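# Stack the on-edge magnet blocks flat in one pile

## Task

Take every magnet block from the row standing on its edge and lay each one flat, piled on one another in a single tidy stack on the bench apart from anything else; then release the grippers and move both arms away.

## Robot and tools

Robot: two arms, left_arm and right_arm, each ending in a parallel two-finger gripper. All poses share one scene frame: origin on the table surface midway between the arms, +x out over the table, +z up, and left_arm sits on the +y side. The arm names do not correspond to the left or right of any image. Positions are in metres; orientations are quaternions written w first (qw, qx, qy, qz). In the gripper's own frame the fingers point along +z and close along y. The reported end_effector_position is the spot between the finger pads, roughly 1 cm short of the fingertips.

Row layout (used by both motion tools): one flat list of 16 numbers covering both arms: left_arm x, y, z, qw, qx, qy, qz, opening, then right_arm in the same eight-number order. Every row must contain both arms even if one is idle. x, y, z and the quaternion are an absolute target pose in the scene frame, not an offset. Opening runs from -1 (shut) to +1 (fully open, 0.094 m). An optional 12 extra numbers (0 to 1) may follow: stiffness multipliers per joint, six for left_arm then six for right_arm in joint order; they persist until changed.

execute_actions(actions): a list of up to 15 actions; each action is a table of up to 15 rows, one row per 1/30 s control step. If fewer than 15 rows are given, the final row is held for the remaining steps. An empty list just returns the current state and images. A target more than 0.6 m from a gripper's current position along any of its own axes gets the action rejected for both arms; a malformed action, or a first action failing that check, rejects the whole call with no motion.

move(target, speed, blocking): target is one 16-number row. Each gripper travels a straight line toward its pose, both finishing together, over 0.5 to 10 s (cut off at 10 s). speed is the path's top speed in m/s, 0.002 to 0.5 (default 0.25); rotation is capped at twice that value in rad/s, taking the shorter way round. The opening is applied when the move begins. Paths ignore obstacles and the other arm. With blocking=false the call returns after 0.5 s while motion continues; further moves or execute_actions are refused until a result shows it ended, so use wait or stop.

wait(seconds): 0 to 10 s, arms keep their last command; returns early if a running move finishes. stop(): brakes a running move (needs some distance; fingers keep moving). zoom_image(camera, region): camera is cam_high, cam_left_wrist or cam_right_wrist; region is [x0, y0, x1, y1] pixels, top-left origin, at most 504 by 504. finished_scene(scene): ends the current scene, given its number; irreversible, and the stack must still be standing afterwards.

Control behaviour: each step the commanded pose is clamped to within 70 mm and 16 degrees of the measured pose, then solved by damped IK, favouring position over orientation. A distant target may need several actions, and after an action the arm only advances to its last clamped pose. Expect to land a centimetre or more off target, usually low. Grippers lag and may overshoot speed, especially with a near-straight arm. To hold an orientation, repeat the same quaternion you chose rather than copying the drifting reported one. For a stationary arm, resend its last reported full pose and intended opening every call.

Results: a state line left_arm: … | right_arm: … with each gripper's position and quaternion (reported position can be off, more when reaching far); Hand target lines showing what the controller is heading for; Joint positions (last value is measured finger gap in metres); joint torques (offset, noisy, nonzero in free air); grip_measured on the command scale; camera images from cam_high, cam_left_wrist, cam_right_wrist (504x504 each) plus calibration updates. A move adds a move: line giving its ending (done, off_target, moving, held, fault) and limits (paced = pose clipped; held = some steps blocked, after which the arm may jump fast), with each gripper's distance to its pose. pose unreachable means the clearance check altered or blocked that arm's command. FAULT and OVER-TEMPERATURE FAULT lines mean an arm stopped; MOTOR HOT warns from 75 °C, 90 °C pauses the arm, 100 °C makes it drop everything.

Gripping: command an opening about 0.03 below grip_measured for a firm hold, less below for a gentle one. Pads push roughly 50–62 N, with a brief spike on first contact; very thin parts get less force. Readings can be off by about 1 mm.

Avoid: dropping or knocking anything off the table; fast contacts or targets placed deep past a surface (both press harder); arms colliding or pushing each other; long loaded holds that heat motors. Occasional external tugs may jostle a held or loose block, so grip securely, set each block down gently and flat, check alignment with zoom_image, then open and lift clear before finishing.

Each tool is called after "Emit:" as name([rows], argument=value, ...), one row to a line, values as JSON.

## Session

Emit:
execute_actions(actions=[])

Scene clock: 0.00 s.
left_arm: end_effector_position=(+0.3993, +0.0376, +0.1549) grip_measured=+1.000 end_effector_quat_wxyz=(+0.711, -0.060, +0.697, +0.070) | right_arm: end_effector_position=(+0.2679, -0.3204, +0.2485) grip_measured=+1.000 end_effector_quat_wxyz=(+0.439, +0.436, +0.617, +0.485)
Joint positions: left_arm=[-1.006  2.081  0.913  1.224 -1.193  0.065  0.094] | right_arm=[-0.618  0.697  0.473 -0.039 -0.989  1.23   0.094]
Joint velocities: left_arm=[0.007 0.002 0.017 0.037 0.007 0.037 0.   ] | right_arm=[-0.002  0.002  0.002  0.007  0.037  0.022  0.   ]
Joint torques (N m, as the arm reports them, + toward a larger angle): no reading
Hand target (left_arm): +0.400, +0.037, +0.165; +0.716, -0.070, +0.692, +0.060
Hand target (right_arm): +0.268, -0.320, +0.255; +0.450, +0.425, +0.620, +0.482
Joint stiffness scale: left_arm=[1. 1. 1. 1. 1. 1.] | right_arm=[1. 1. 1. 1. 1. 1.]

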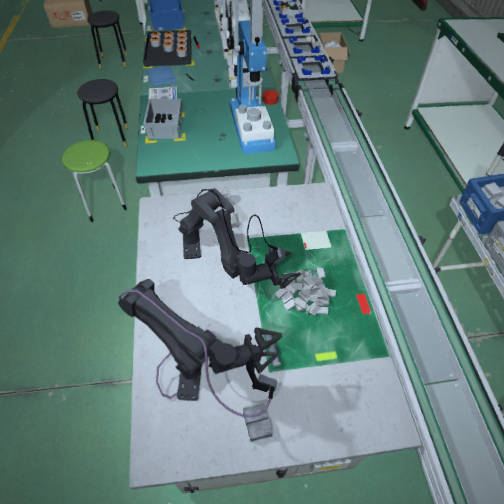

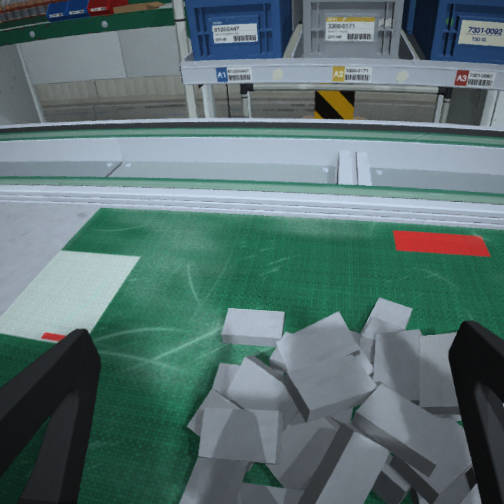

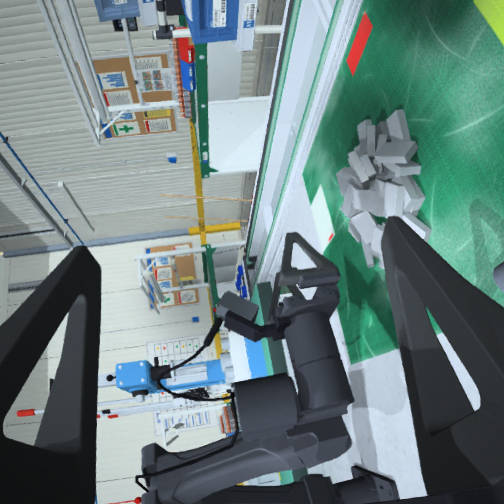

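Emit:
zoom_image(camera="cam_high", region=[200, 220, 420, 460])

Emit:
move(target=[0.2,0.3,0.25,0,0,1,0,1, 0.2,-0.3,0.25,0,0,1,0,1])

Emit:
zoom_image(camera="cam_high", region=[200, 220, 420, 460])

Region (200, 220, 420, 460) of cam_high's 504x504 image, scaled by 2.100, with more detail than that image has; it fills the left 462 columns of this view, and the rest is white.

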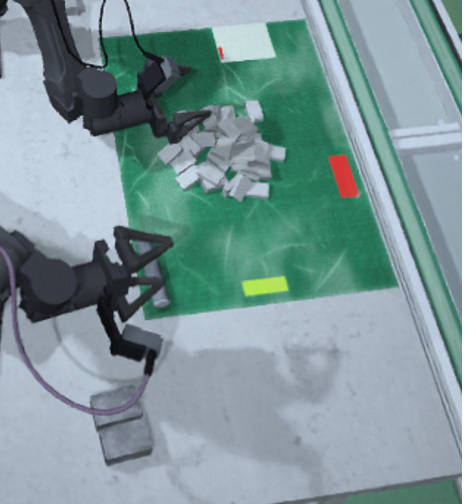

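Scene clock: 4.53 s.
left_arm: end_effector_position=(+0.2033, +0.3015, +0.2482) grip_measured=+1.000 end_effector_quat_wxyz=(+0.165, +0.008, +0.986, -0.012) | right_arm: end_effector_position=(+0.2021, -0.3017, +0.2464) grip_measured=+1.000 end_effector_quat_wxyz=(+0.128, +0.009, +0.991, -0.030)
Joint positions: left_arm=[-0.103  1.037  1.372 -1.574 -0.008 -0.09   0.094] | right_arm=[-0.016  1.195  1.46  -1.573  0.014 -0.166  0.094]
Joint velocities: left_arm=[-0.017 -0.002 -0.007  0.037 -0.022 -0.051  0.   ] | right_arm=[-0.012 -0.007  0.007 -0.066  0.066 -0.037  0.   ]
Joint torques (N m, as the arm reports them, + toward a larger angle): left_arm=[ 1.   -1.75  4.3   0.74  0.07  0.05] | right_arm=[ 0.54 -4.1   6.94  1.14  0.03 -0.08]
Hand target (left_arm): +0.200, +0.303, +0.247; +0.166, +0.009, +0.986, -0.013
Hand target (right_arm): +0.197, -0.300, +0.251; +0.136, +0.003, +0.990, -0.034
Off the commanded pose (left_arm): 0.004 m, 19 deg; orientation clipped at the last step of the last action.
Off the commanded pose (right_arm): 0.004 m, 15 deg.
Joint stiffness scale: left_arm=[1. 1. 1. 1. 1. 1.] | right_arm=[1. 1. 1. 1. 1. 1.]
joint sent to its limit (left arm) — the command would take joint 4 (wrist pitch) past its lower limit, so that joint was sent only as far as its limit.
joint sent to its limit (right arm) — the command would take joint 4 (wrist pitch) past its lower limit, so that joint was sent only as far as its limit.
move: off_target (left_arm, right_arm); limits=paced
camera_calibration (this result's frames):
cam_left_wrist: T_world_to_cam=[[-0.0494255, -0.998582, 0.0197594, 0.309728], [-0.944071, 0.0531668, 0.325429, 0.123964], [-0.326018, -0.0025698, -0.94536, 0.390646], [0, 0, 0, 1]] pos_world=[0.259697, 0.303702, 0.322839]
cam_right_wrist: T_world_to_cam=[[-0.115198, -0.990389, 0.0765435, -0.300663], [-0.758268, 0.137453, 0.637289, 0.0369784], [-0.641685, 0.0153741, -0.766814, 0.435812], [0, 0, 0, 1]] pos_world=[0.273058, -0.309557, 0.333635]

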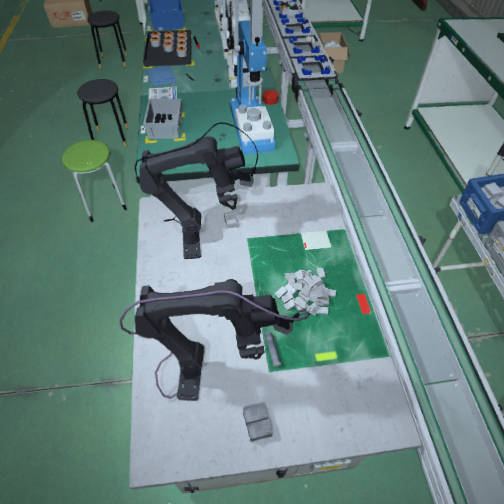

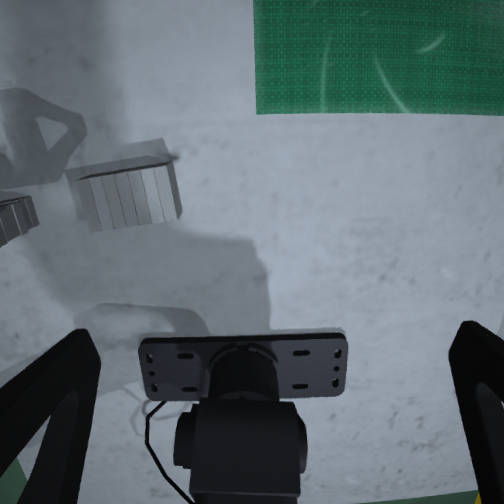

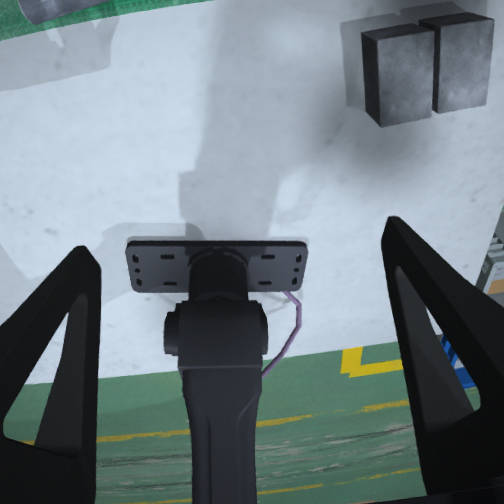

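Region (200, 220, 420, 460) of cam_high's 504x504 image, scaled by 2.100, with more detail than that image has; it fills the left 462 columns of this view, and the rest is white.

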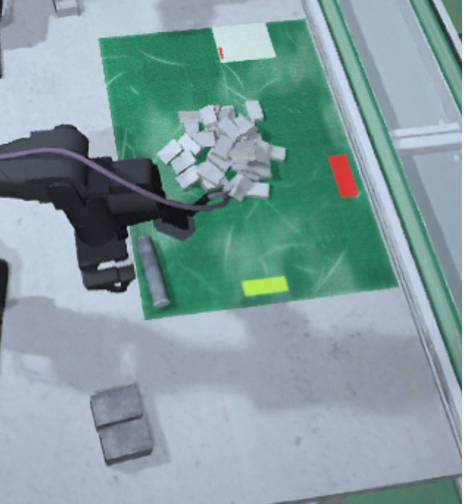

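Emit:
move(target=[0.2,0.41,0.14,0.1,0,0.995,0,1, 0.2,-0.3,0.25,0.13,0,0.99,0,1])

Emit:
zoom_image(camera="cam_high", region=[170, 150, 290, 270])

Scene clock: 6.27 s.
left_arm: end_effector_position=(+0.1990, +0.4084, +0.1417) grip_measured=+1.000 end_effector_quat_wxyz=(+0.089, -0.000, +0.996, +0.006) | right_arm: end_effector_position=(+0.2026, -0.3001, +0.2466) grip_measured=+1.000 end_effector_quat_wxyz=(+0.134, -0.001, +0.991, -0.005)
Joint positions: left_arm=[ 0.555  1.122  1.001 -1.292  0.083  0.545  0.094] | right_arm=[-0.065  1.195  1.46  -1.573 -0.052 -0.226  0.094]
Joint velocities: left_arm=[-0.002 -0.012  0.007  0.037  0.051  0.007  0.   ] | right_arm=[-0.007  0.002  0.007 -0.051 -0.037  0.022  0.   ]
Joint torques (N m, as the arm reports them, + toward a larger angle): left_arm=[ 1.05 -1.65  5.18  0.66  0.19  0.06] | right_arm=[-0.8  -2.46  7.45  1.14 -0.14 -0.08]
Hand target (left_arm): +0.202, +0.411, +0.140; +0.097, +0.001, +0.995, +0.005
Hand target (right_arm): +0.200, -0.300, +0.250; +0.136, +0.000, +0.991, -0.001
Off the commanded pose (left_arm): 0.003 m, 1 deg.
Off the commanded pose (right_arm): 0.004 m, 1 deg.
Joint stiffness scale: left_arm=[1. 1. 1. 1. 1. 1.] | right_arm=[1. 1. 1. 1. 1. 1.]
joint sent to its limit (right arm) — the command would take joint 4 (wrist pitch) past its lower limit, so that joint was sent only as far as its limit.
move: done
camera_calibration (this result's frames):
cam_left_wrist: T_world_to_cam=[[-0.0293308, -0.999531, -0.00882188, 0.41883], [-0.883608, 0.021801, 0.467719, 0.129443], [-0.467308, 0.0215137, -0.883833, 0.298403], [0, 0, 0, 1]] pos_world=[0.266108, 0.409392, 0.20689]
cam_right_wrist: T_world_to_cam=[[-0.0893113, -0.995596, 0.0285068, -0.293922], [-0.7683, 0.0870787, 0.634139, 0.0246904], [-0.633828, 0.0347341, -0.772693, 0.441944], [0, 0, 0, 1]] pos_world=[0.272836, -0.310128, 0.334209]

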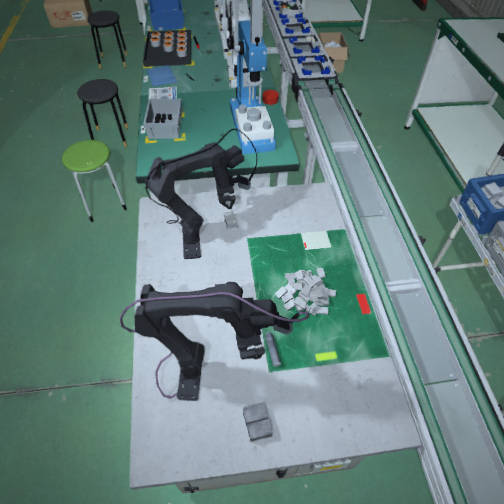

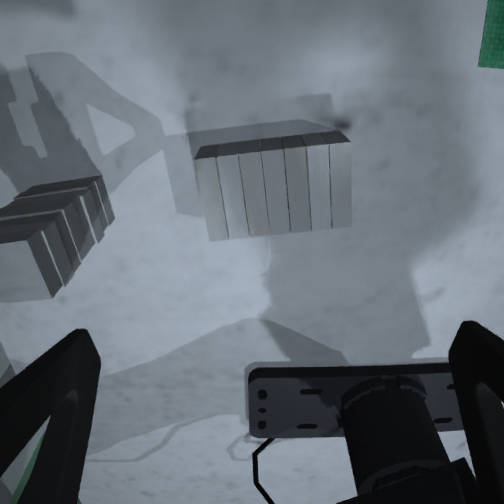

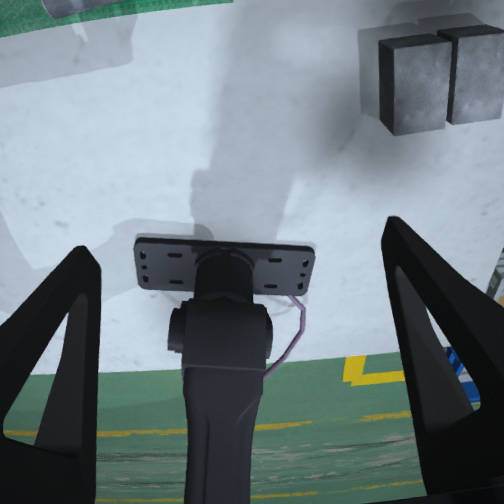

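Region (170, 150, 290, 270) of cam_high's 504x504 image, scaled by 4.200, with more detail than that image has.

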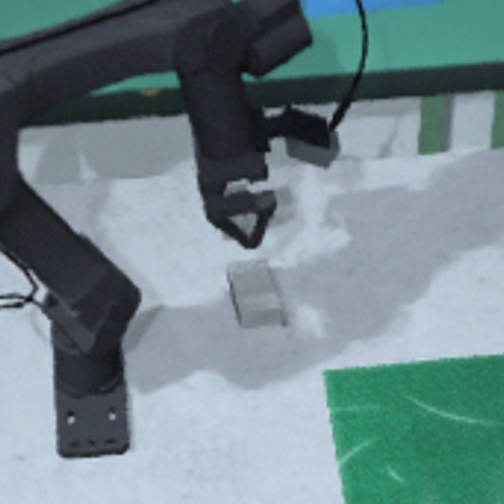

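Emit:
move(target=[0.206,0.395,0.07,0,0.676,0.737,0,0.6, 0.2,-0.3,0.25,0.13,0,0.99,0,1], speed=0.4)

Emit:
move(target=[0.206,0.395,0.02,0,0.676,0.737,0,0.6, 0.2,-0.3,0.25,0.13,0,0.99,0,1], speed=0.06)

Scene clock: 9.30 s.
left_arm: end_effector_position=(+0.2085, +0.3982, +0.0741) grip_measured=+0.603 end_effector_quat_wxyz=(+0.004, +0.668, +0.744, +0.004) | right_arm: end_effector_position=(+0.2026, -0.3000, +0.2466) grip_measured=+1.000 end_effector_quat_wxyz=(+0.134, -0.001, +0.991, -0.005)
Joint positions: left_arm=[ 0.415  1.303  0.86  -1.119  0.003  1.876  0.075] | right_arm=[-0.065  1.195  1.46  -1.573 -0.052 -0.227  0.094]
Joint velocities: left_arm=[-0.002  0.007  0.012  0.037  0.037  0.022  0.001] | right_arm=[-0.012  0.007 -0.002  0.066  0.007 -0.007  0.   ]
Joint torques (N m, as the arm reports them, + toward a larger angle): left_arm=[-0.85 -2.39  4.49  0.24  0.03  0.05] | right_arm=[-0.83 -2.47  7.45  1.14 -0.14 -0.07]
Hand target (left_arm): +0.208, +0.396, +0.070; +0.002, +0.676, +0.737, -0.001
Hand target (right_arm): +0.200, -0.300, +0.250; +0.136, +0.000, +0.991, -0.002
Off the commanded pose (left_arm): 0.006 m, 1 deg.
Off the commanded pose (right_arm): 0.004 m, 1 deg.
Joint stiffness scale: left_arm=[1. 1. 1. 1. 1. 1.] | right_arm=[1. 1. 1. 1. 1. 1.]
joint sent to its limit (right arm) — the command would take joint 4 (wrist pitch) past its lower limit, so that joint was sent only as far as its limit.
move: done
camera_calibration (this result's frames):
cam_left_wrist: T_world_to_cam=[[-0.99701, -0.0772505, -0.00205212, 0.242303], [-0.0621136, 0.785285, 0.616011, -0.316581], [-0.0459756, 0.614296, -0.787735, -0.0877576], [0, 0, 0, 1]] pos_world=[0.21788, 0.321233, 0.126385]
cam_right_wrist: T_world_to_cam=[[-0.0881159, -0.995704, 0.0284448, -0.294114], [-0.768451, 0.0861192, 0.634087, 0.0244495], [-0.633812, 0.0340147, -0.772739, 0.441746], [0, 0, 0, 1]] pos_world=[0.272856, -0.309982, 0.334217]

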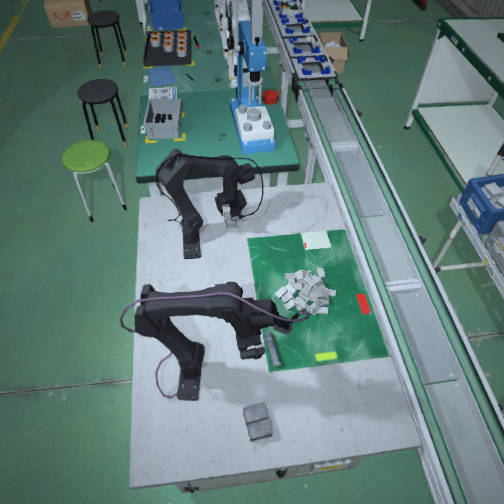

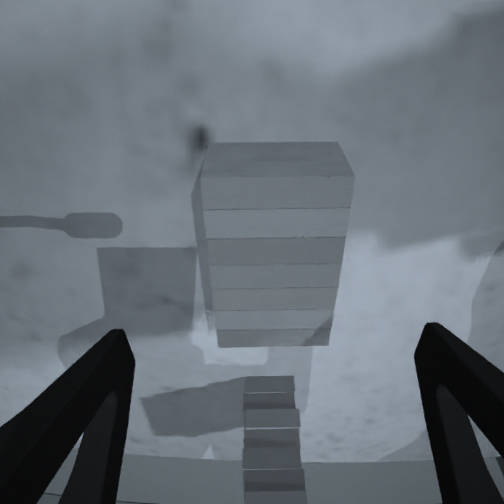

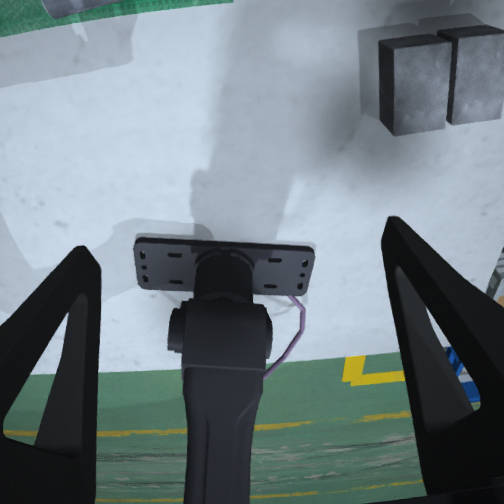

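Scene clock: 10.70 s.
left_arm: end_effector_position=(+0.2083, +0.3990, +0.0240) grip_measured=+0.603 end_effector_quat_wxyz=(+0.001, +0.668, +0.744, +0.004) | right_arm: end_effector_position=(+0.2026, -0.3000, +0.2466) grip_measured=+1.000 end_effector_quat_wxyz=(+0.134, -0.001, +0.991, -0.005)
Joint positions: left_arm=[ 0.415  1.373  0.703 -0.892 -0.001  1.876  0.075] | right_arm=[-0.065  1.195  1.46  -1.573 -0.052 -0.227  0.094]
Joint velocities: left_arm=[-0.007  0.002 -0.017  0.037  0.037 -0.007  0.   ] | right_arm=[ 0.002 -0.007  0.012 -0.125 -0.037  0.037  0.   ]
Joint torques (N m, as the arm reports them, + toward a larger angle): left_arm=[-1.08 -2.54  4.13  0.23  0.04  0.04] | right_arm=[-0.89 -2.42  7.46  1.15 -0.14 -0.08]
Hand target (left_arm): +0.207, +0.396, +0.020; +0.000, +0.676, +0.737, -0.000
Hand target (right_arm): +0.200, -0.300, +0.250; +0.136, +0.000, +0.991, -0.002
Off the commanded pose (left_arm): 0.006 m, 1 deg.
Off the commanded pose (right_arm): 0.004 m, 1 deg.
Joint stiffness scale: left_arm=[1. 1. 1. 1. 1. 1.] | right_arm=[1. 1. 1. 1. 1. 1.]
joint sent to its limit (right arm) — the command would take joint 4 (wrist pitch) past its lower limit, so that joint was sent only as far as its limit.
move: done
camera_calibration (this result's frames):
cam_left_wrist: T_world_to_cam=[[-0.997009, -0.0772888, -0.000188881, 0.24204], [-0.0607994, 0.782786, 0.619314, -0.285708], [-0.0477181, 0.617473, -0.785144, -0.128708], [0, 0, 0, 1]] pos_world=[0.217803, 0.321829, 0.0759342]
cam_right_wrist: T_world_to_cam=[[-0.0881159, -0.995704, 0.0284448, -0.294114], [-0.768451, 0.0861192, 0.634087, 0.0244495], [-0.633812, 0.0340147, -0.772739, 0.441746], [0, 0, 0, 1]] pos_world=[0.272856, -0.309982, 0.334217]

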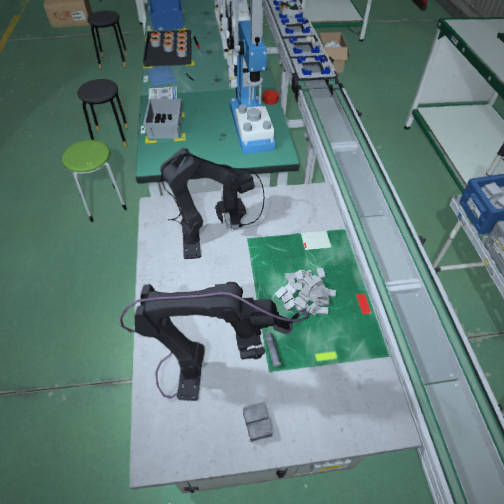

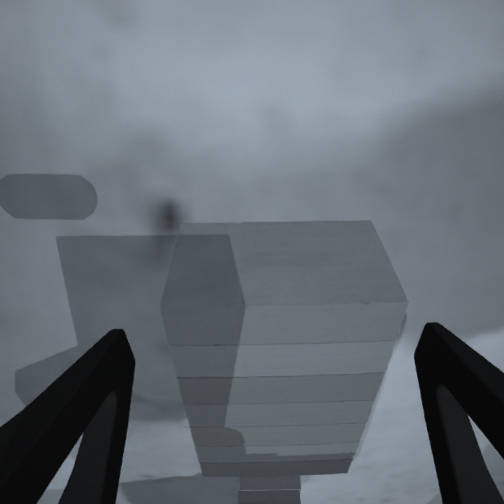

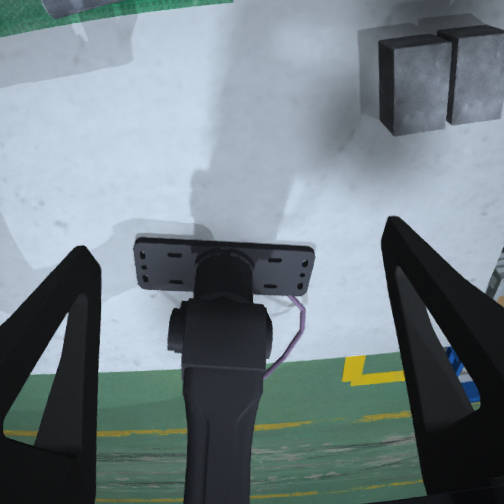

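Emit:
move(target=[0.204,0.395,0.013,0,0.676,0.737,0,0.2, 0.2,-0.3,0.25,0.13,0,0.99,0,1], speed=0.03)

Emit:
move(target=[0.204,0.395,0.013,0,0.676,0.737,0,-0.15, 0.2,-0.3,0.25,0.13,0,0.99,0,1])

Emit:
move(target=[0.204,0.395,0.03,0,0.676,0.737,0,-0.15, 0.2,-0.3,0.25,0.13,0,0.99,0,1], speed=0.03)

Scene clock: 11.67 s.
left_arm: end_effector_position=(+0.2055, +0.3980, +0.0175) grip_measured=+0.203 end_effector_quat_wxyz=(+0.001, +0.669, +0.743, +0.005) | right_arm: end_effector_position=(+0.2026, -0.3000, +0.2466) grip_measured=+1.000 end_effector_quat_wxyz=(+0.134, -0.001, +0.991, -0.005)
Joint positions: left_arm=[ 0.415  1.373  0.675 -0.863 -0.002  1.878  0.056] | right_arm=[-0.065  1.195  1.46  -1.573 -0.052 -0.227  0.094]
Joint velocities: left_arm=[ 0.012  0.007 -0.002  0.051 -0.066 -0.007  0.   ] | right_arm=[ 0.017  0.007 -0.012 -0.007  0.066 -0.007  0.   ]
Joint torques (N m, as the arm reports them, + toward a larger angle): left_arm=[-0.7  -2.39  4.1   0.23  0.04  0.05] | right_arm=[-0.88 -2.36  7.44  1.13 -0.11 -0.08]
Hand target (left_arm): +0.204, +0.395, +0.013; +0.000, +0.676, +0.737, -0.000
Hand target (right_arm): +0.200, -0.300, +0.250; +0.136, +0.000, +0.991, -0.002
Off the commanded pose (left_arm): 0.006 m, 1 deg.
Off the commanded pose (right_arm): 0.004 m, 1 deg.
Joint stiffness scale: left_arm=[1. 1. 1. 1. 1. 1.] | right_arm=[1. 1. 1. 1. 1. 1.]
joint sent to its limit (right arm) — the command would take joint 4 (wrist pitch) past its lower limit, so that joint was sent only as far as its limit.
move: done
camera_calibration (this result's frames):
cam_left_wrist: T_world_to_cam=[[-0.997154, -0.0753975, -0.00016333, 0.238449], [-0.0592418, 0.782146, 0.620273, -0.281196], [-0.0466393, 0.618517, -0.784386, -0.133923], [0, 0, 0, 1]] pos_world=[0.214866, 0.320749, 0.06941]
cam_right_wrist: T_world_to_cam=[[-0.0881159, -0.995704, 0.0284448, -0.294114], [-0.768451, 0.0861192, 0.634087, 0.0244495], [-0.633812, 0.0340147, -0.772739, 0.441746], [0, 0, 0, 1]] pos_world=[0.272856, -0.309982, 0.334217]

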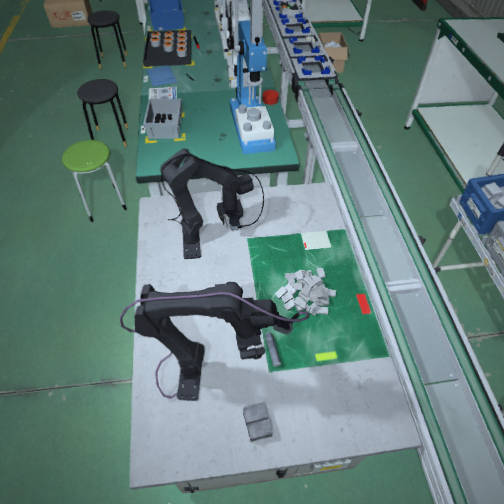

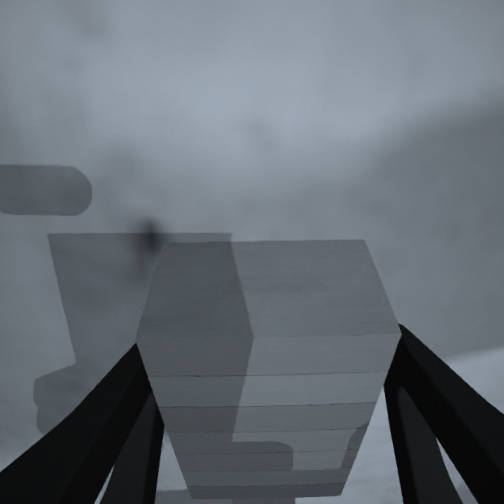

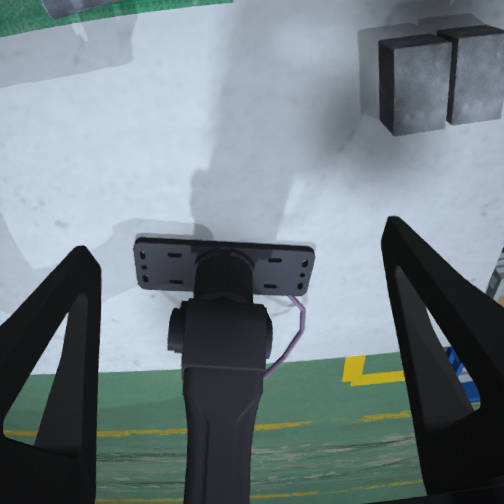

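Scene clock: 12.37 s.
left_arm: end_effector_position=(+0.2064, +0.3985, +0.0175) grip_measured=-0.102 end_effector_quat_wxyz=(+0.002, +0.669, +0.743, +0.007) | right_arm: end_effector_position=(+0.2026, -0.3000, +0.2466) grip_measured=+1.000 end_effector_quat_wxyz=(+0.134, -0.001, +0.991, -0.005)
Joint positions: left_arm=[ 0.415  1.373  0.675 -0.859 -0.003  1.878  0.042] | right_arm=[-0.065  1.195  1.46  -1.573 -0.052 -0.227  0.094]
Joint velocities: left_arm=[ 0.017 -0.007 -0.002  0.022 -0.007 -0.007 -0.001] | right_arm=[ 0.002  0.002 -0.012 -0.081 -0.022 -0.007  0.   ]
Joint torques (N m, as the arm reports them, + toward a larger angle): left_arm=[-0.73 -2.44  4.03  0.22  0.05  0.06] | right_arm=[-0.87 -2.47  7.47  1.13 -0.13 -0.08]
Hand target (left_arm): +0.204, +0.395, +0.013; +0.000, +0.676, +0.737, -0.000
Hand target (right_arm): +0.200, -0.300, +0.250; +0.136, +0.000, +0.991, -0.002
Off the commanded pose (left_arm): 0.006 m, 1 deg.
Off the commanded pose (right_arm): 0.004 m, 1 deg.
Joint stiffness scale: left_arm=[1. 1. 1. 1. 1. 1.] | right_arm=[1. 1. 1. 1. 1. 1.]
joint sent to its limit (right arm) — the command would take joint 4 (wrist pitch) past its lower limit, so that joint was sent only as far as its limit.
move: done
camera_calibration (this result's frames):
cam_left_wrist: T_world_to_cam=[[-0.997176, -0.0750179, -0.00363568, 0.239236], [-0.0610212, 0.781001, 0.621541, -0.280697], [-0.0437873, 0.620008, -0.783373, -0.135349], [0, 0, 0, 1]] pos_world=[0.215506, 0.32109, 0.0693057]
cam_right_wrist: T_world_to_cam=[[-0.0881159, -0.995704, 0.0284448, -0.294114], [-0.768451, 0.0861192, 0.634087, 0.0244495], [-0.633812, 0.0340147, -0.772739, 0.441746], [0, 0, 0, 1]] pos_world=[0.272856, -0.309982, 0.334217]

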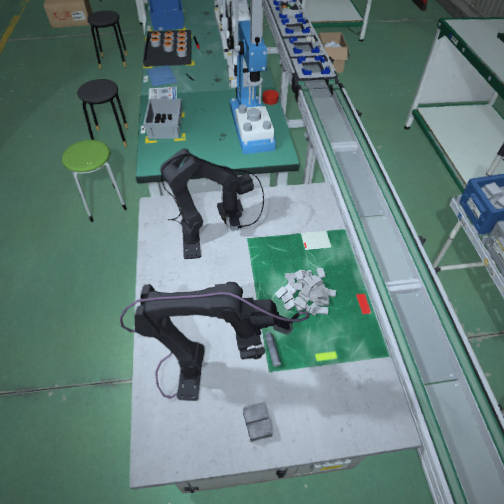

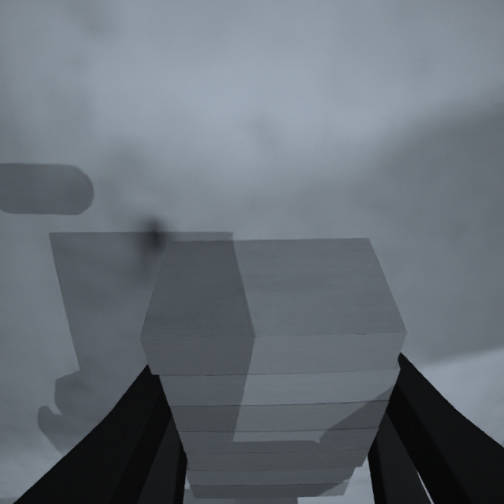

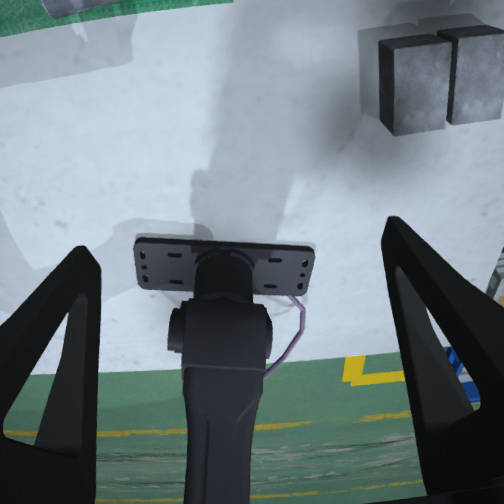

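Scene clock: 13.07 s.
left_arm: end_effector_position=(+0.2049, +0.3978, +0.0175) grip_measured=-0.102 end_effector_quat_wxyz=(+0.000, +0.669, +0.743, +0.004) | right_arm: end_effector_position=(+0.2026, -0.3000, +0.2466) grip_measured=+1.000 end_effector_quat_wxyz=(+0.134, -0.001, +0.991, -0.005)
Joint positions: left_arm=[ 0.415  1.373  0.675 -0.866 -0.003  1.878  0.042] | right_arm=[-0.065  1.195  1.46  -1.573 -0.052 -0.227  0.094]
Joint velocities: left_arm=[0.017 0.002 0.022 0.066 0.022 0.051 0.001] | right_arm=[-0.012  0.007 -0.002 -0.022  0.037 -0.007  0.   ]
Joint torques (N m, as the arm reports them, + toward a larger angle): left_arm=[-0.71 -4.62  7.32 -0.55  0.06  0.06] | right_arm=[-0.86 -2.45  7.42  1.14 -0.13 -0.08]
Hand target (left_arm): +0.204, +0.395, +0.029; +0.000, +0.676, +0.737, +0.000
Hand target (right_arm): +0.200, -0.300, +0.250; +0.136, +0.000, +0.991, -0.002
Off the commanded pose (left_arm): 0.013 m, 1 deg.
Off the commanded pose (right_arm): 0.004 m, 1 deg.
Joint stiffness scale: left_arm=[1. 1. 1. 1. 1. 1.] | right_arm=[1. 1. 1. 1. 1. 1.]
joint sent to its limit (right arm) — the command would take joint 4 (wrist pitch) past its lower limit, so that joint was sent only as far as its limit.
move: off_target (left_arm)
camera_calibration (this result's frames):
cam_left_wrist: T_world_to_cam=[[-0.997179, -0.0750194, 0.00248508, 0.237609], [-0.0573325, 0.782613, 0.619863, -0.281642], [-0.0484467, 0.617972, -0.784706, -0.133238], [0, 0, 0, 1]] pos_world=[0.214336, 0.320579, 0.0694362]
cam_right_wrist: T_world_to_cam=[[-0.0881159, -0.995704, 0.0284448, -0.294114], [-0.768451, 0.0861192, 0.634087, 0.0244495], [-0.633812, 0.0340147, -0.772739, 0.441746], [0, 0, 0, 1]] pos_world=[0.272856, -0.309982, 0.334217]

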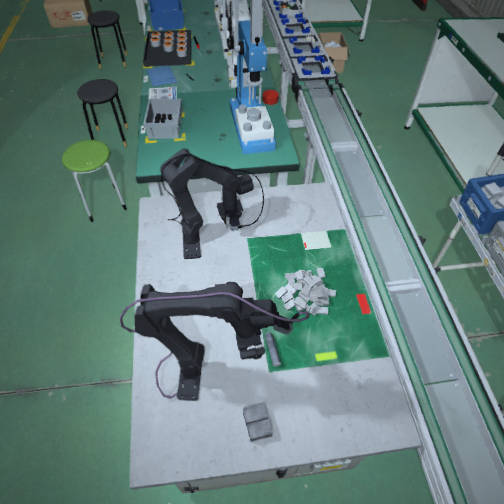

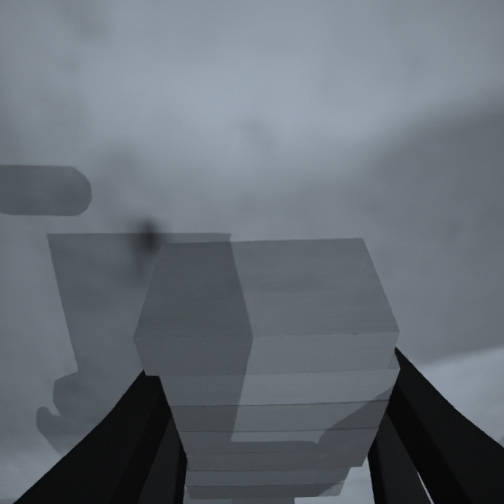

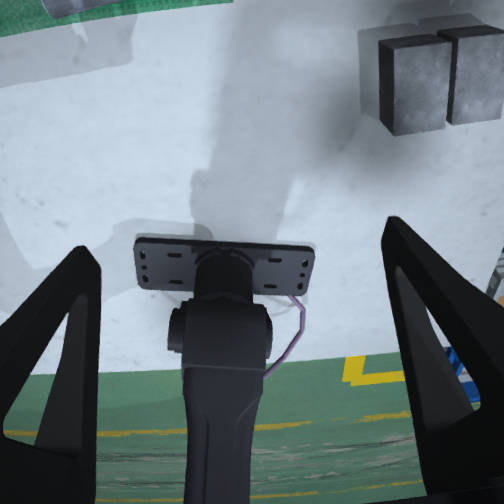

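Emit:
move(target=[0.204,0.395,0.036,0,0.676,0.737,0,-0.15, 0.2,-0.3,0.25,0.13,0,0.99,0,1], speed=0.02)

Scene clock: 14.53 s.
left_arm: end_effector_position=(+0.1939, +0.3937, +0.0191) grip_measured=-0.102 end_effector_quat_wxyz=(-0.012, +0.669, +0.743, -0.018) | right_arm: end_effector_position=(+0.2026, -0.3000, +0.2466) grip_measured=+1.000 end_effector_quat_wxyz=(+0.134, -0.001, +0.991, -0.005)
Joint positions: left_arm=[ 0.415  1.373  0.681 -0.922 -0.007  1.878  0.042] | right_arm=[-0.065  1.195  1.46  -1.573 -0.052 -0.227  0.094]
Joint velocities: left_arm=[-0.007  0.007  0.012  0.007 -0.022 -0.022  0.   ] | right_arm=[ 0.017 -0.012 -0.002  0.007 -0.022 -0.081  0.   ]
Joint torques (N m, as the arm reports them, + toward a larger angle): left_arm=[-0.76 -5.32  7.95 -0.36  0.1   0.05] | right_arm=[-0.85 -2.43  7.5   1.14 -0.12 -0.07]
Hand target (left_arm): +0.203, +0.395, +0.035; +0.000, +0.676, +0.737, -0.000
Hand target (right_arm): +0.200, -0.300, +0.250; +0.136, +0.000, +0.991, -0.002
Off the commanded pose (left_arm): 0.020 m, 3 deg.
Off the commanded pose (right_arm): 0.004 m, 1 deg.
Joint stiffness scale: left_arm=[1. 1. 1. 1. 1. 1.] | right_arm=[1. 1. 1. 1. 1. 1.]
joint sent to its limit (right arm) — the command would take joint 4 (wrist pitch) past its lower limit, so that joint was sent only as far as its limit.
move: off_target (left_arm)
camera_calibration (this result's frames):
cam_left_wrist: T_world_to_cam=[[-0.995921, -0.0745099, 0.0508874, 0.224925], [-0.0281993, 0.792761, 0.60888, -0.28952], [-0.0857092, 0.604961, -0.791629, -0.117501], [0, 0, 0, 1]] pos_world=[0.205772, 0.317363, 0.0718201]
cam_right_wrist: T_world_to_cam=[[-0.0881159, -0.995704, 0.0284448, -0.294114], [-0.768451, 0.0861192, 0.634087, 0.0244495], [-0.633812, 0.0340147, -0.772739, 0.441746], [0, 0, 0, 1]] pos_world=[0.272856, -0.309982, 0.334217]

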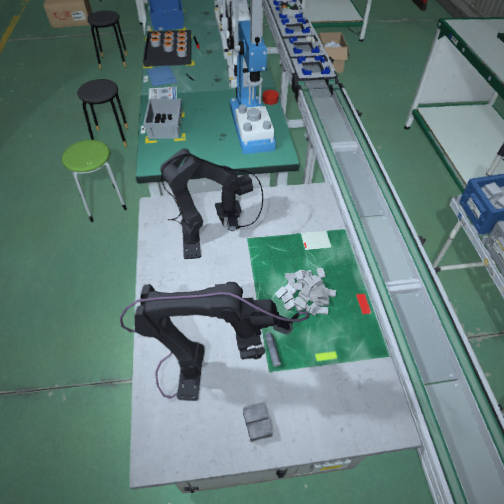

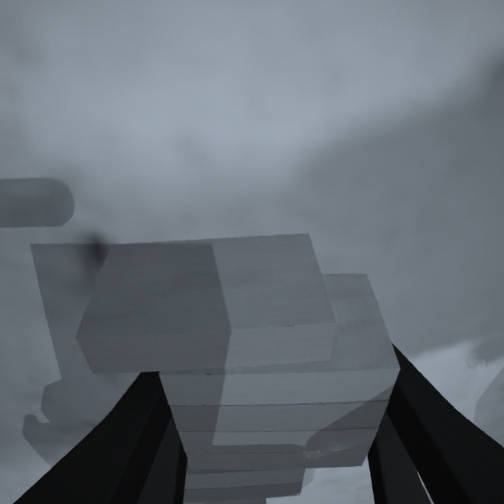

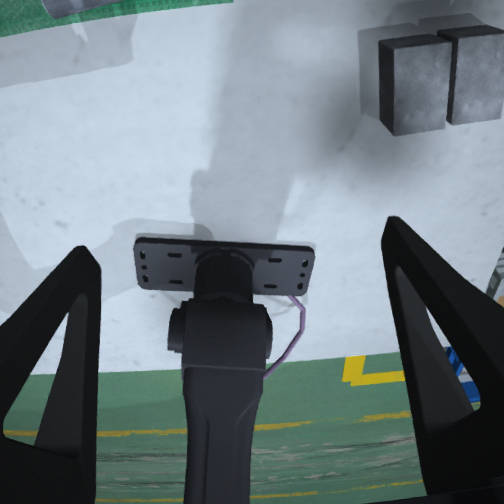

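Emit:
move(target=[0.2,0.394,0.1,0,0.676,0.737,0,-0.15, 0.2,-0.3,0.25,0.13,0,0.99,0,1], speed=0.06)

Emit:
move(target=[0.3,0.38,0.14,0,0,1,0,-0.15, 0.2,-0.3,0.25,0.13,0,0.99,0,1])

Emit:
move(target=[0.45,0.4,0.09,0.707,0,0.707,0,-0.15, 0.2,-0.3,0.25,0.13,0,0.99,0,1])

Emit:
zoom_image(camera="cam_high", region=[190, 130, 340, 270])

Scene clock: 17.17 s.
left_arm: end_effector_position=(+0.1914, +0.3936, +0.0839) grip_measured=-0.102 end_effector_quat_wxyz=(-0.014, +0.670, +0.742, -0.018) | right_arm: end_effector_position=(+0.2026, -0.3000, +0.2466) grip_measured=+1.000 end_effector_quat_wxyz=(+0.134, -0.001, +0.991, -0.005)
Joint positions: left_arm=[ 0.415  1.279  0.882 -1.219 -0.011  1.88   0.042] | right_arm=[-0.065  1.195  1.46  -1.573 -0.052 -0.227  0.094]
Joint velocities: left_arm=[-0.012  0.007 -0.022 -0.007  0.022  0.007 -0.   ] | right_arm=[-0.002 -0.012 -0.017  0.066 -0.095 -0.007  0.   ]
Joint torques (N m, as the arm reports them, + toward a larger angle): left_arm=[-0.49 -4.64  8.54 -0.29  0.13  0.06] | right_arm=[-0.85 -2.45  7.48  1.14 -0.14 -0.07]
Hand target (left_arm): +0.198, +0.393, +0.100; -0.000, +0.676, +0.737, +0.000
Hand target (right_arm): +0.200, -0.300, +0.250; +0.136, +0.000, +0.991, -0.002
Off the commanded pose (left_arm): 0.018 m, 3 deg.
Off the commanded pose (right_arm): 0.004 m, 1 deg.
Joint stiffness scale: left_arm=[1. 1. 1. 1. 1. 1.] | right_arm=[1. 1. 1. 1. 1. 1.]
joint sent to its limit (right arm) — the command would take joint 4 (wrist pitch) past its lower limit, so that joint was sent only as far as its limit.
move: off_target (left_arm)
camera_calibration (this result's frames):
cam_left_wrist: T_world_to_cam=[[-0.995917, -0.0722068, 0.0541857, 0.218022], [-0.0240587, 0.790796, 0.611607, -0.329119], [-0.087012, 0.607806, -0.789304, -0.0674273], [0, 0, 0, 1]] pos_world=[0.203346, 0.316991, 0.136257]
cam_right_wrist: T_world_to_cam=[[-0.0881159, -0.995704, 0.0284448, -0.294114], [-0.768451, 0.0861192, 0.634087, 0.0244495], [-0.633812, 0.0340147, -0.772739, 0.441746], [0, 0, 0, 1]] pos_world=[0.272856, -0.309982, 0.334217]

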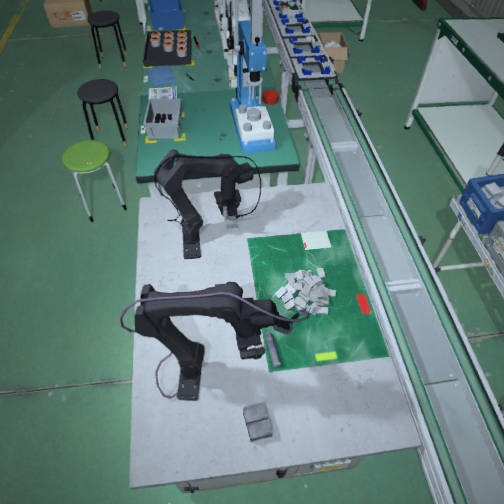

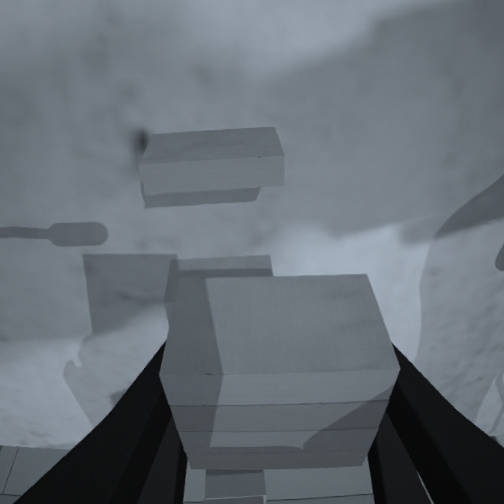

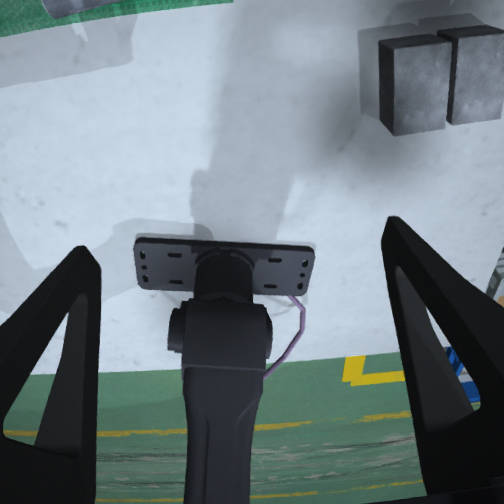

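Scene clock: 20.73 s.
left_arm: end_effector_position=(+0.2910, +0.3806, +0.1274) grip_measured=-0.102 end_effector_quat_wxyz=(-0.016, -0.000, +1.000, -0.005) | right_arm: end_effector_position=(+0.2026, -0.3000, +0.2466) grip_measured=+1.000 end_effector_quat_wxyz=(+0.134, -0.001, +0.991, -0.005)
Joint positions: left_arm=[ 0.232  1.605  1.338 -1.338  0.002  0.229  0.042] | right_arm=[-0.065  1.195  1.46  -1.573 -0.052 -0.227  0.094]
Joint velocities: left_arm=[-0.012  0.007 -0.012 -0.037 -0.007 -0.037  0.   ] | right_arm=[-0.002 -0.002 -0.002 -0.066 -0.007  0.022  0.   ]
Joint torques (N m, as the arm reports them, + toward a larger angle): left_arm=[-0.98 -5.59  8.87 -0.13  0.02 -0.12] | right_arm=[-0.82 -2.43  7.44  1.14 -0.13 -0.06]
Hand target (left_arm): +0.299, +0.379, +0.141; +0.001, -0.000, +1.000, -0.001
Hand target (right_arm): +0.200, -0.300, +0.250; +0.136, +0.000, +0.991, -0.002
Off the commanded pose (left_arm): 0.015 m, 2 deg.
Off the commanded pose (right_arm): 0.004 m, 1 deg.
Joint stiffness scale: left_arm=[1. 1. 1. 1. 1. 1.] | right_arm=[1. 1. 1. 1. 1. 1.]
joint sent to its limit (right arm) — the command would take joint 4 (wrist pitch) past its lower limit, so that joint was sent only as far as its limit.
move: off_target (left_arm)
camera_calibration (this result's frames):
cam_left_wrist: T_world_to_cam=[[-0.0288701, -0.999409, 0.0186719, 0.389844], [-0.766465, 0.0341239, 0.641379, 0.157194], [-0.641637, 0.00420525, -0.766997, 0.371791], [0, 0, 0, 1]] pos_world=[0.370293, 0.382686, 0.177062]
cam_right_wrist: T_world_to_cam=[[-0.0881159, -0.995704, 0.0284448, -0.294114], [-0.768451, 0.0861192, 0.634087, 0.0244495], [-0.633812, 0.0340147, -0.772739, 0.441746], [0, 0, 0, 1]] pos_world=[0.272856, -0.309982, 0.334217]

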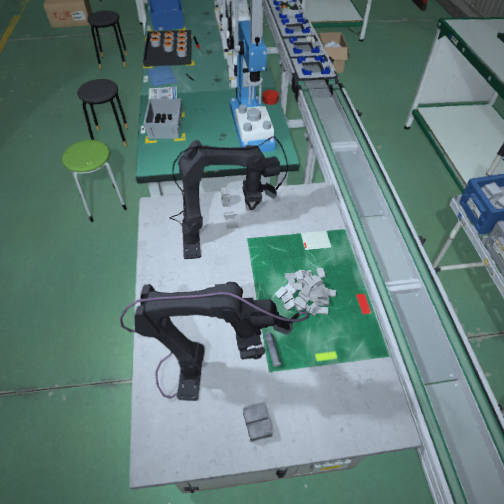

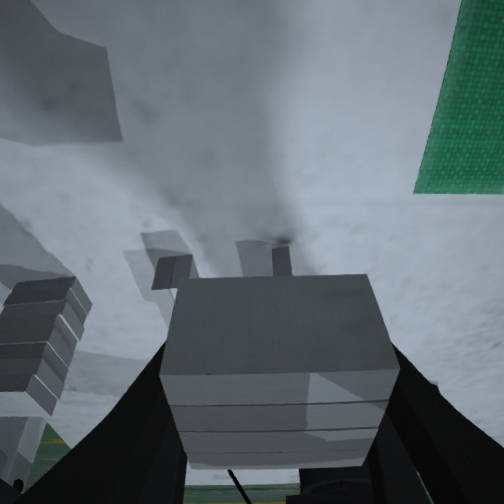

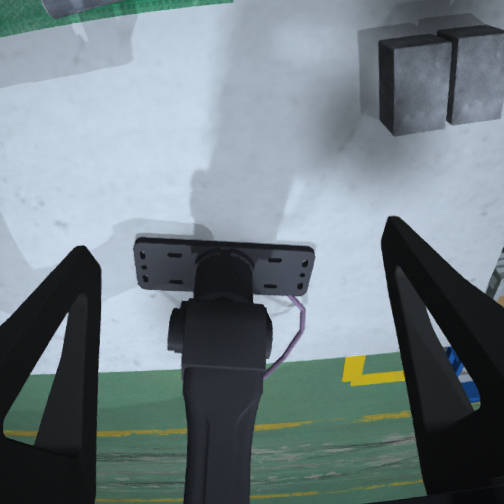

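Scene clock: 24.77 s.
left_arm: end_effector_position=(+0.4375, +0.4000, +0.0559) grip_measured=-0.102 end_effector_quat_wxyz=(+0.639, -0.015, +0.769, +0.003) | right_arm: end_effector_position=(+0.2026, -0.3000, +0.2466) grip_measured=+1.000 end_effector_quat_wxyz=(+0.134, -0.001, +0.991, -0.005)
Joint positions: left_arm=[0.318 2.057 0.392 1.472 0.286 0.04  0.042] | right_arm=[-0.065  1.195  1.46  -1.573 -0.052 -0.227  0.094]
Joint velocities: left_arm=[ 0.007 -0.007 -0.017 -0.007 -0.007 -0.022 -0.   ] | right_arm=[ 0.007 -0.007  0.012 -0.022  0.007 -0.037  0.   ]
Joint torques (N m, as the arm reports them, + toward a larger angle): left_arm=[-0.6  -6.31  5.    2.85  0.16 -0.12] | right_arm=[-0.86 -2.45  7.49  1.13 -0.13 -0.08]
Hand target (left_arm): +0.450, +0.399, +0.091; +0.686, +0.000, +0.727, +0.009
Hand target (right_arm): +0.200, -0.300, +0.250; +0.136, +0.000, +0.991, -0.002
Off the commanded pose (left_arm): 0.036 m, 11 deg.
Off the commanded pose (right_arm): 0.004 m, 1 deg.
Joint stiffness scale: left_arm=[1. 1. 1. 1. 1. 1.] | right_arm=[1. 1. 1. 1. 1. 1.]
joint sent to its limit (left arm) — the command would take joint 4 (wrist pitch) past its upper limit, so that joint was sent only as far as its limit.
joint sent to its limit (right arm) — the command would take joint 4 (wrist pitch) past its lower limit, so that joint was sent only as far as its limit.
move: off_target (left_arm); limits=paced
camera_calibration (this result's frames):
cam_left_wrist: T_world_to_cam=[[0.0123805, -0.999843, -0.0126438, 0.398682], [-0.751031, -0.000950012, -0.660267, 0.394717], [0.660151, 0.0176703, -0.750925, -0.164993], [0, 0, 0, 1]] pos_world=[0.400429, 0.40191, 0.141762]
cam_right_wrist: T_world_to_cam=[[-0.0881159, -0.995704, 0.0284448, -0.294114], [-0.768451, 0.0861192, 0.634087, 0.0244495], [-0.633812, 0.0340147, -0.772739, 0.441746], [0, 0, 0, 1]] pos_world=[0.272856, -0.309982, 0.334217]

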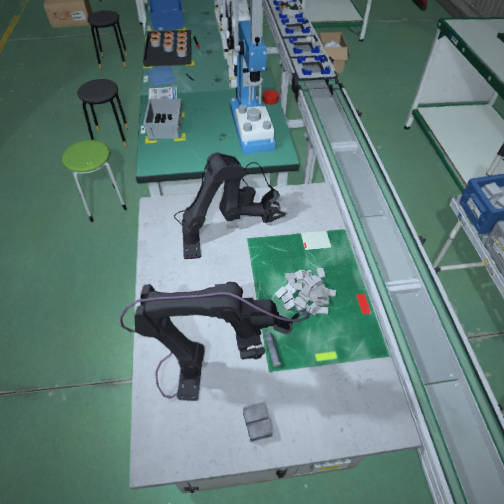

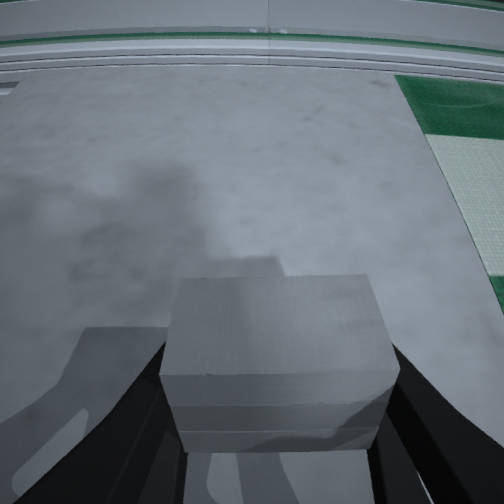

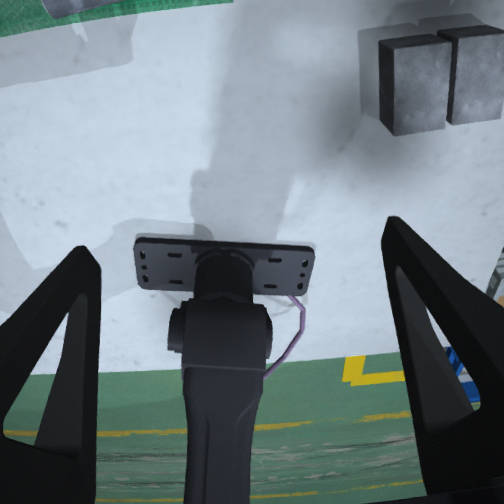

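Region (190, 130, 340, 270) of cam_high's 504x504 image, scaled by 3.360, with more detail than that image has; it fills the top 470 rows of this view, and the rest is white.

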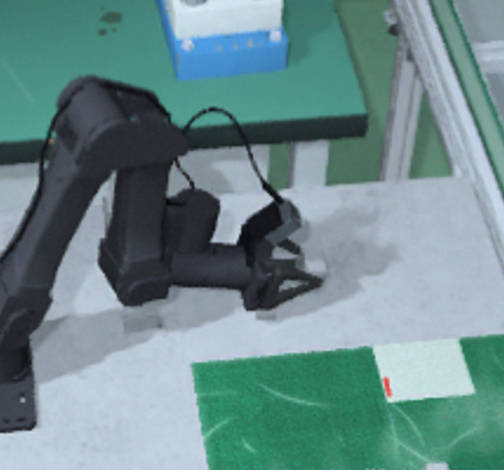

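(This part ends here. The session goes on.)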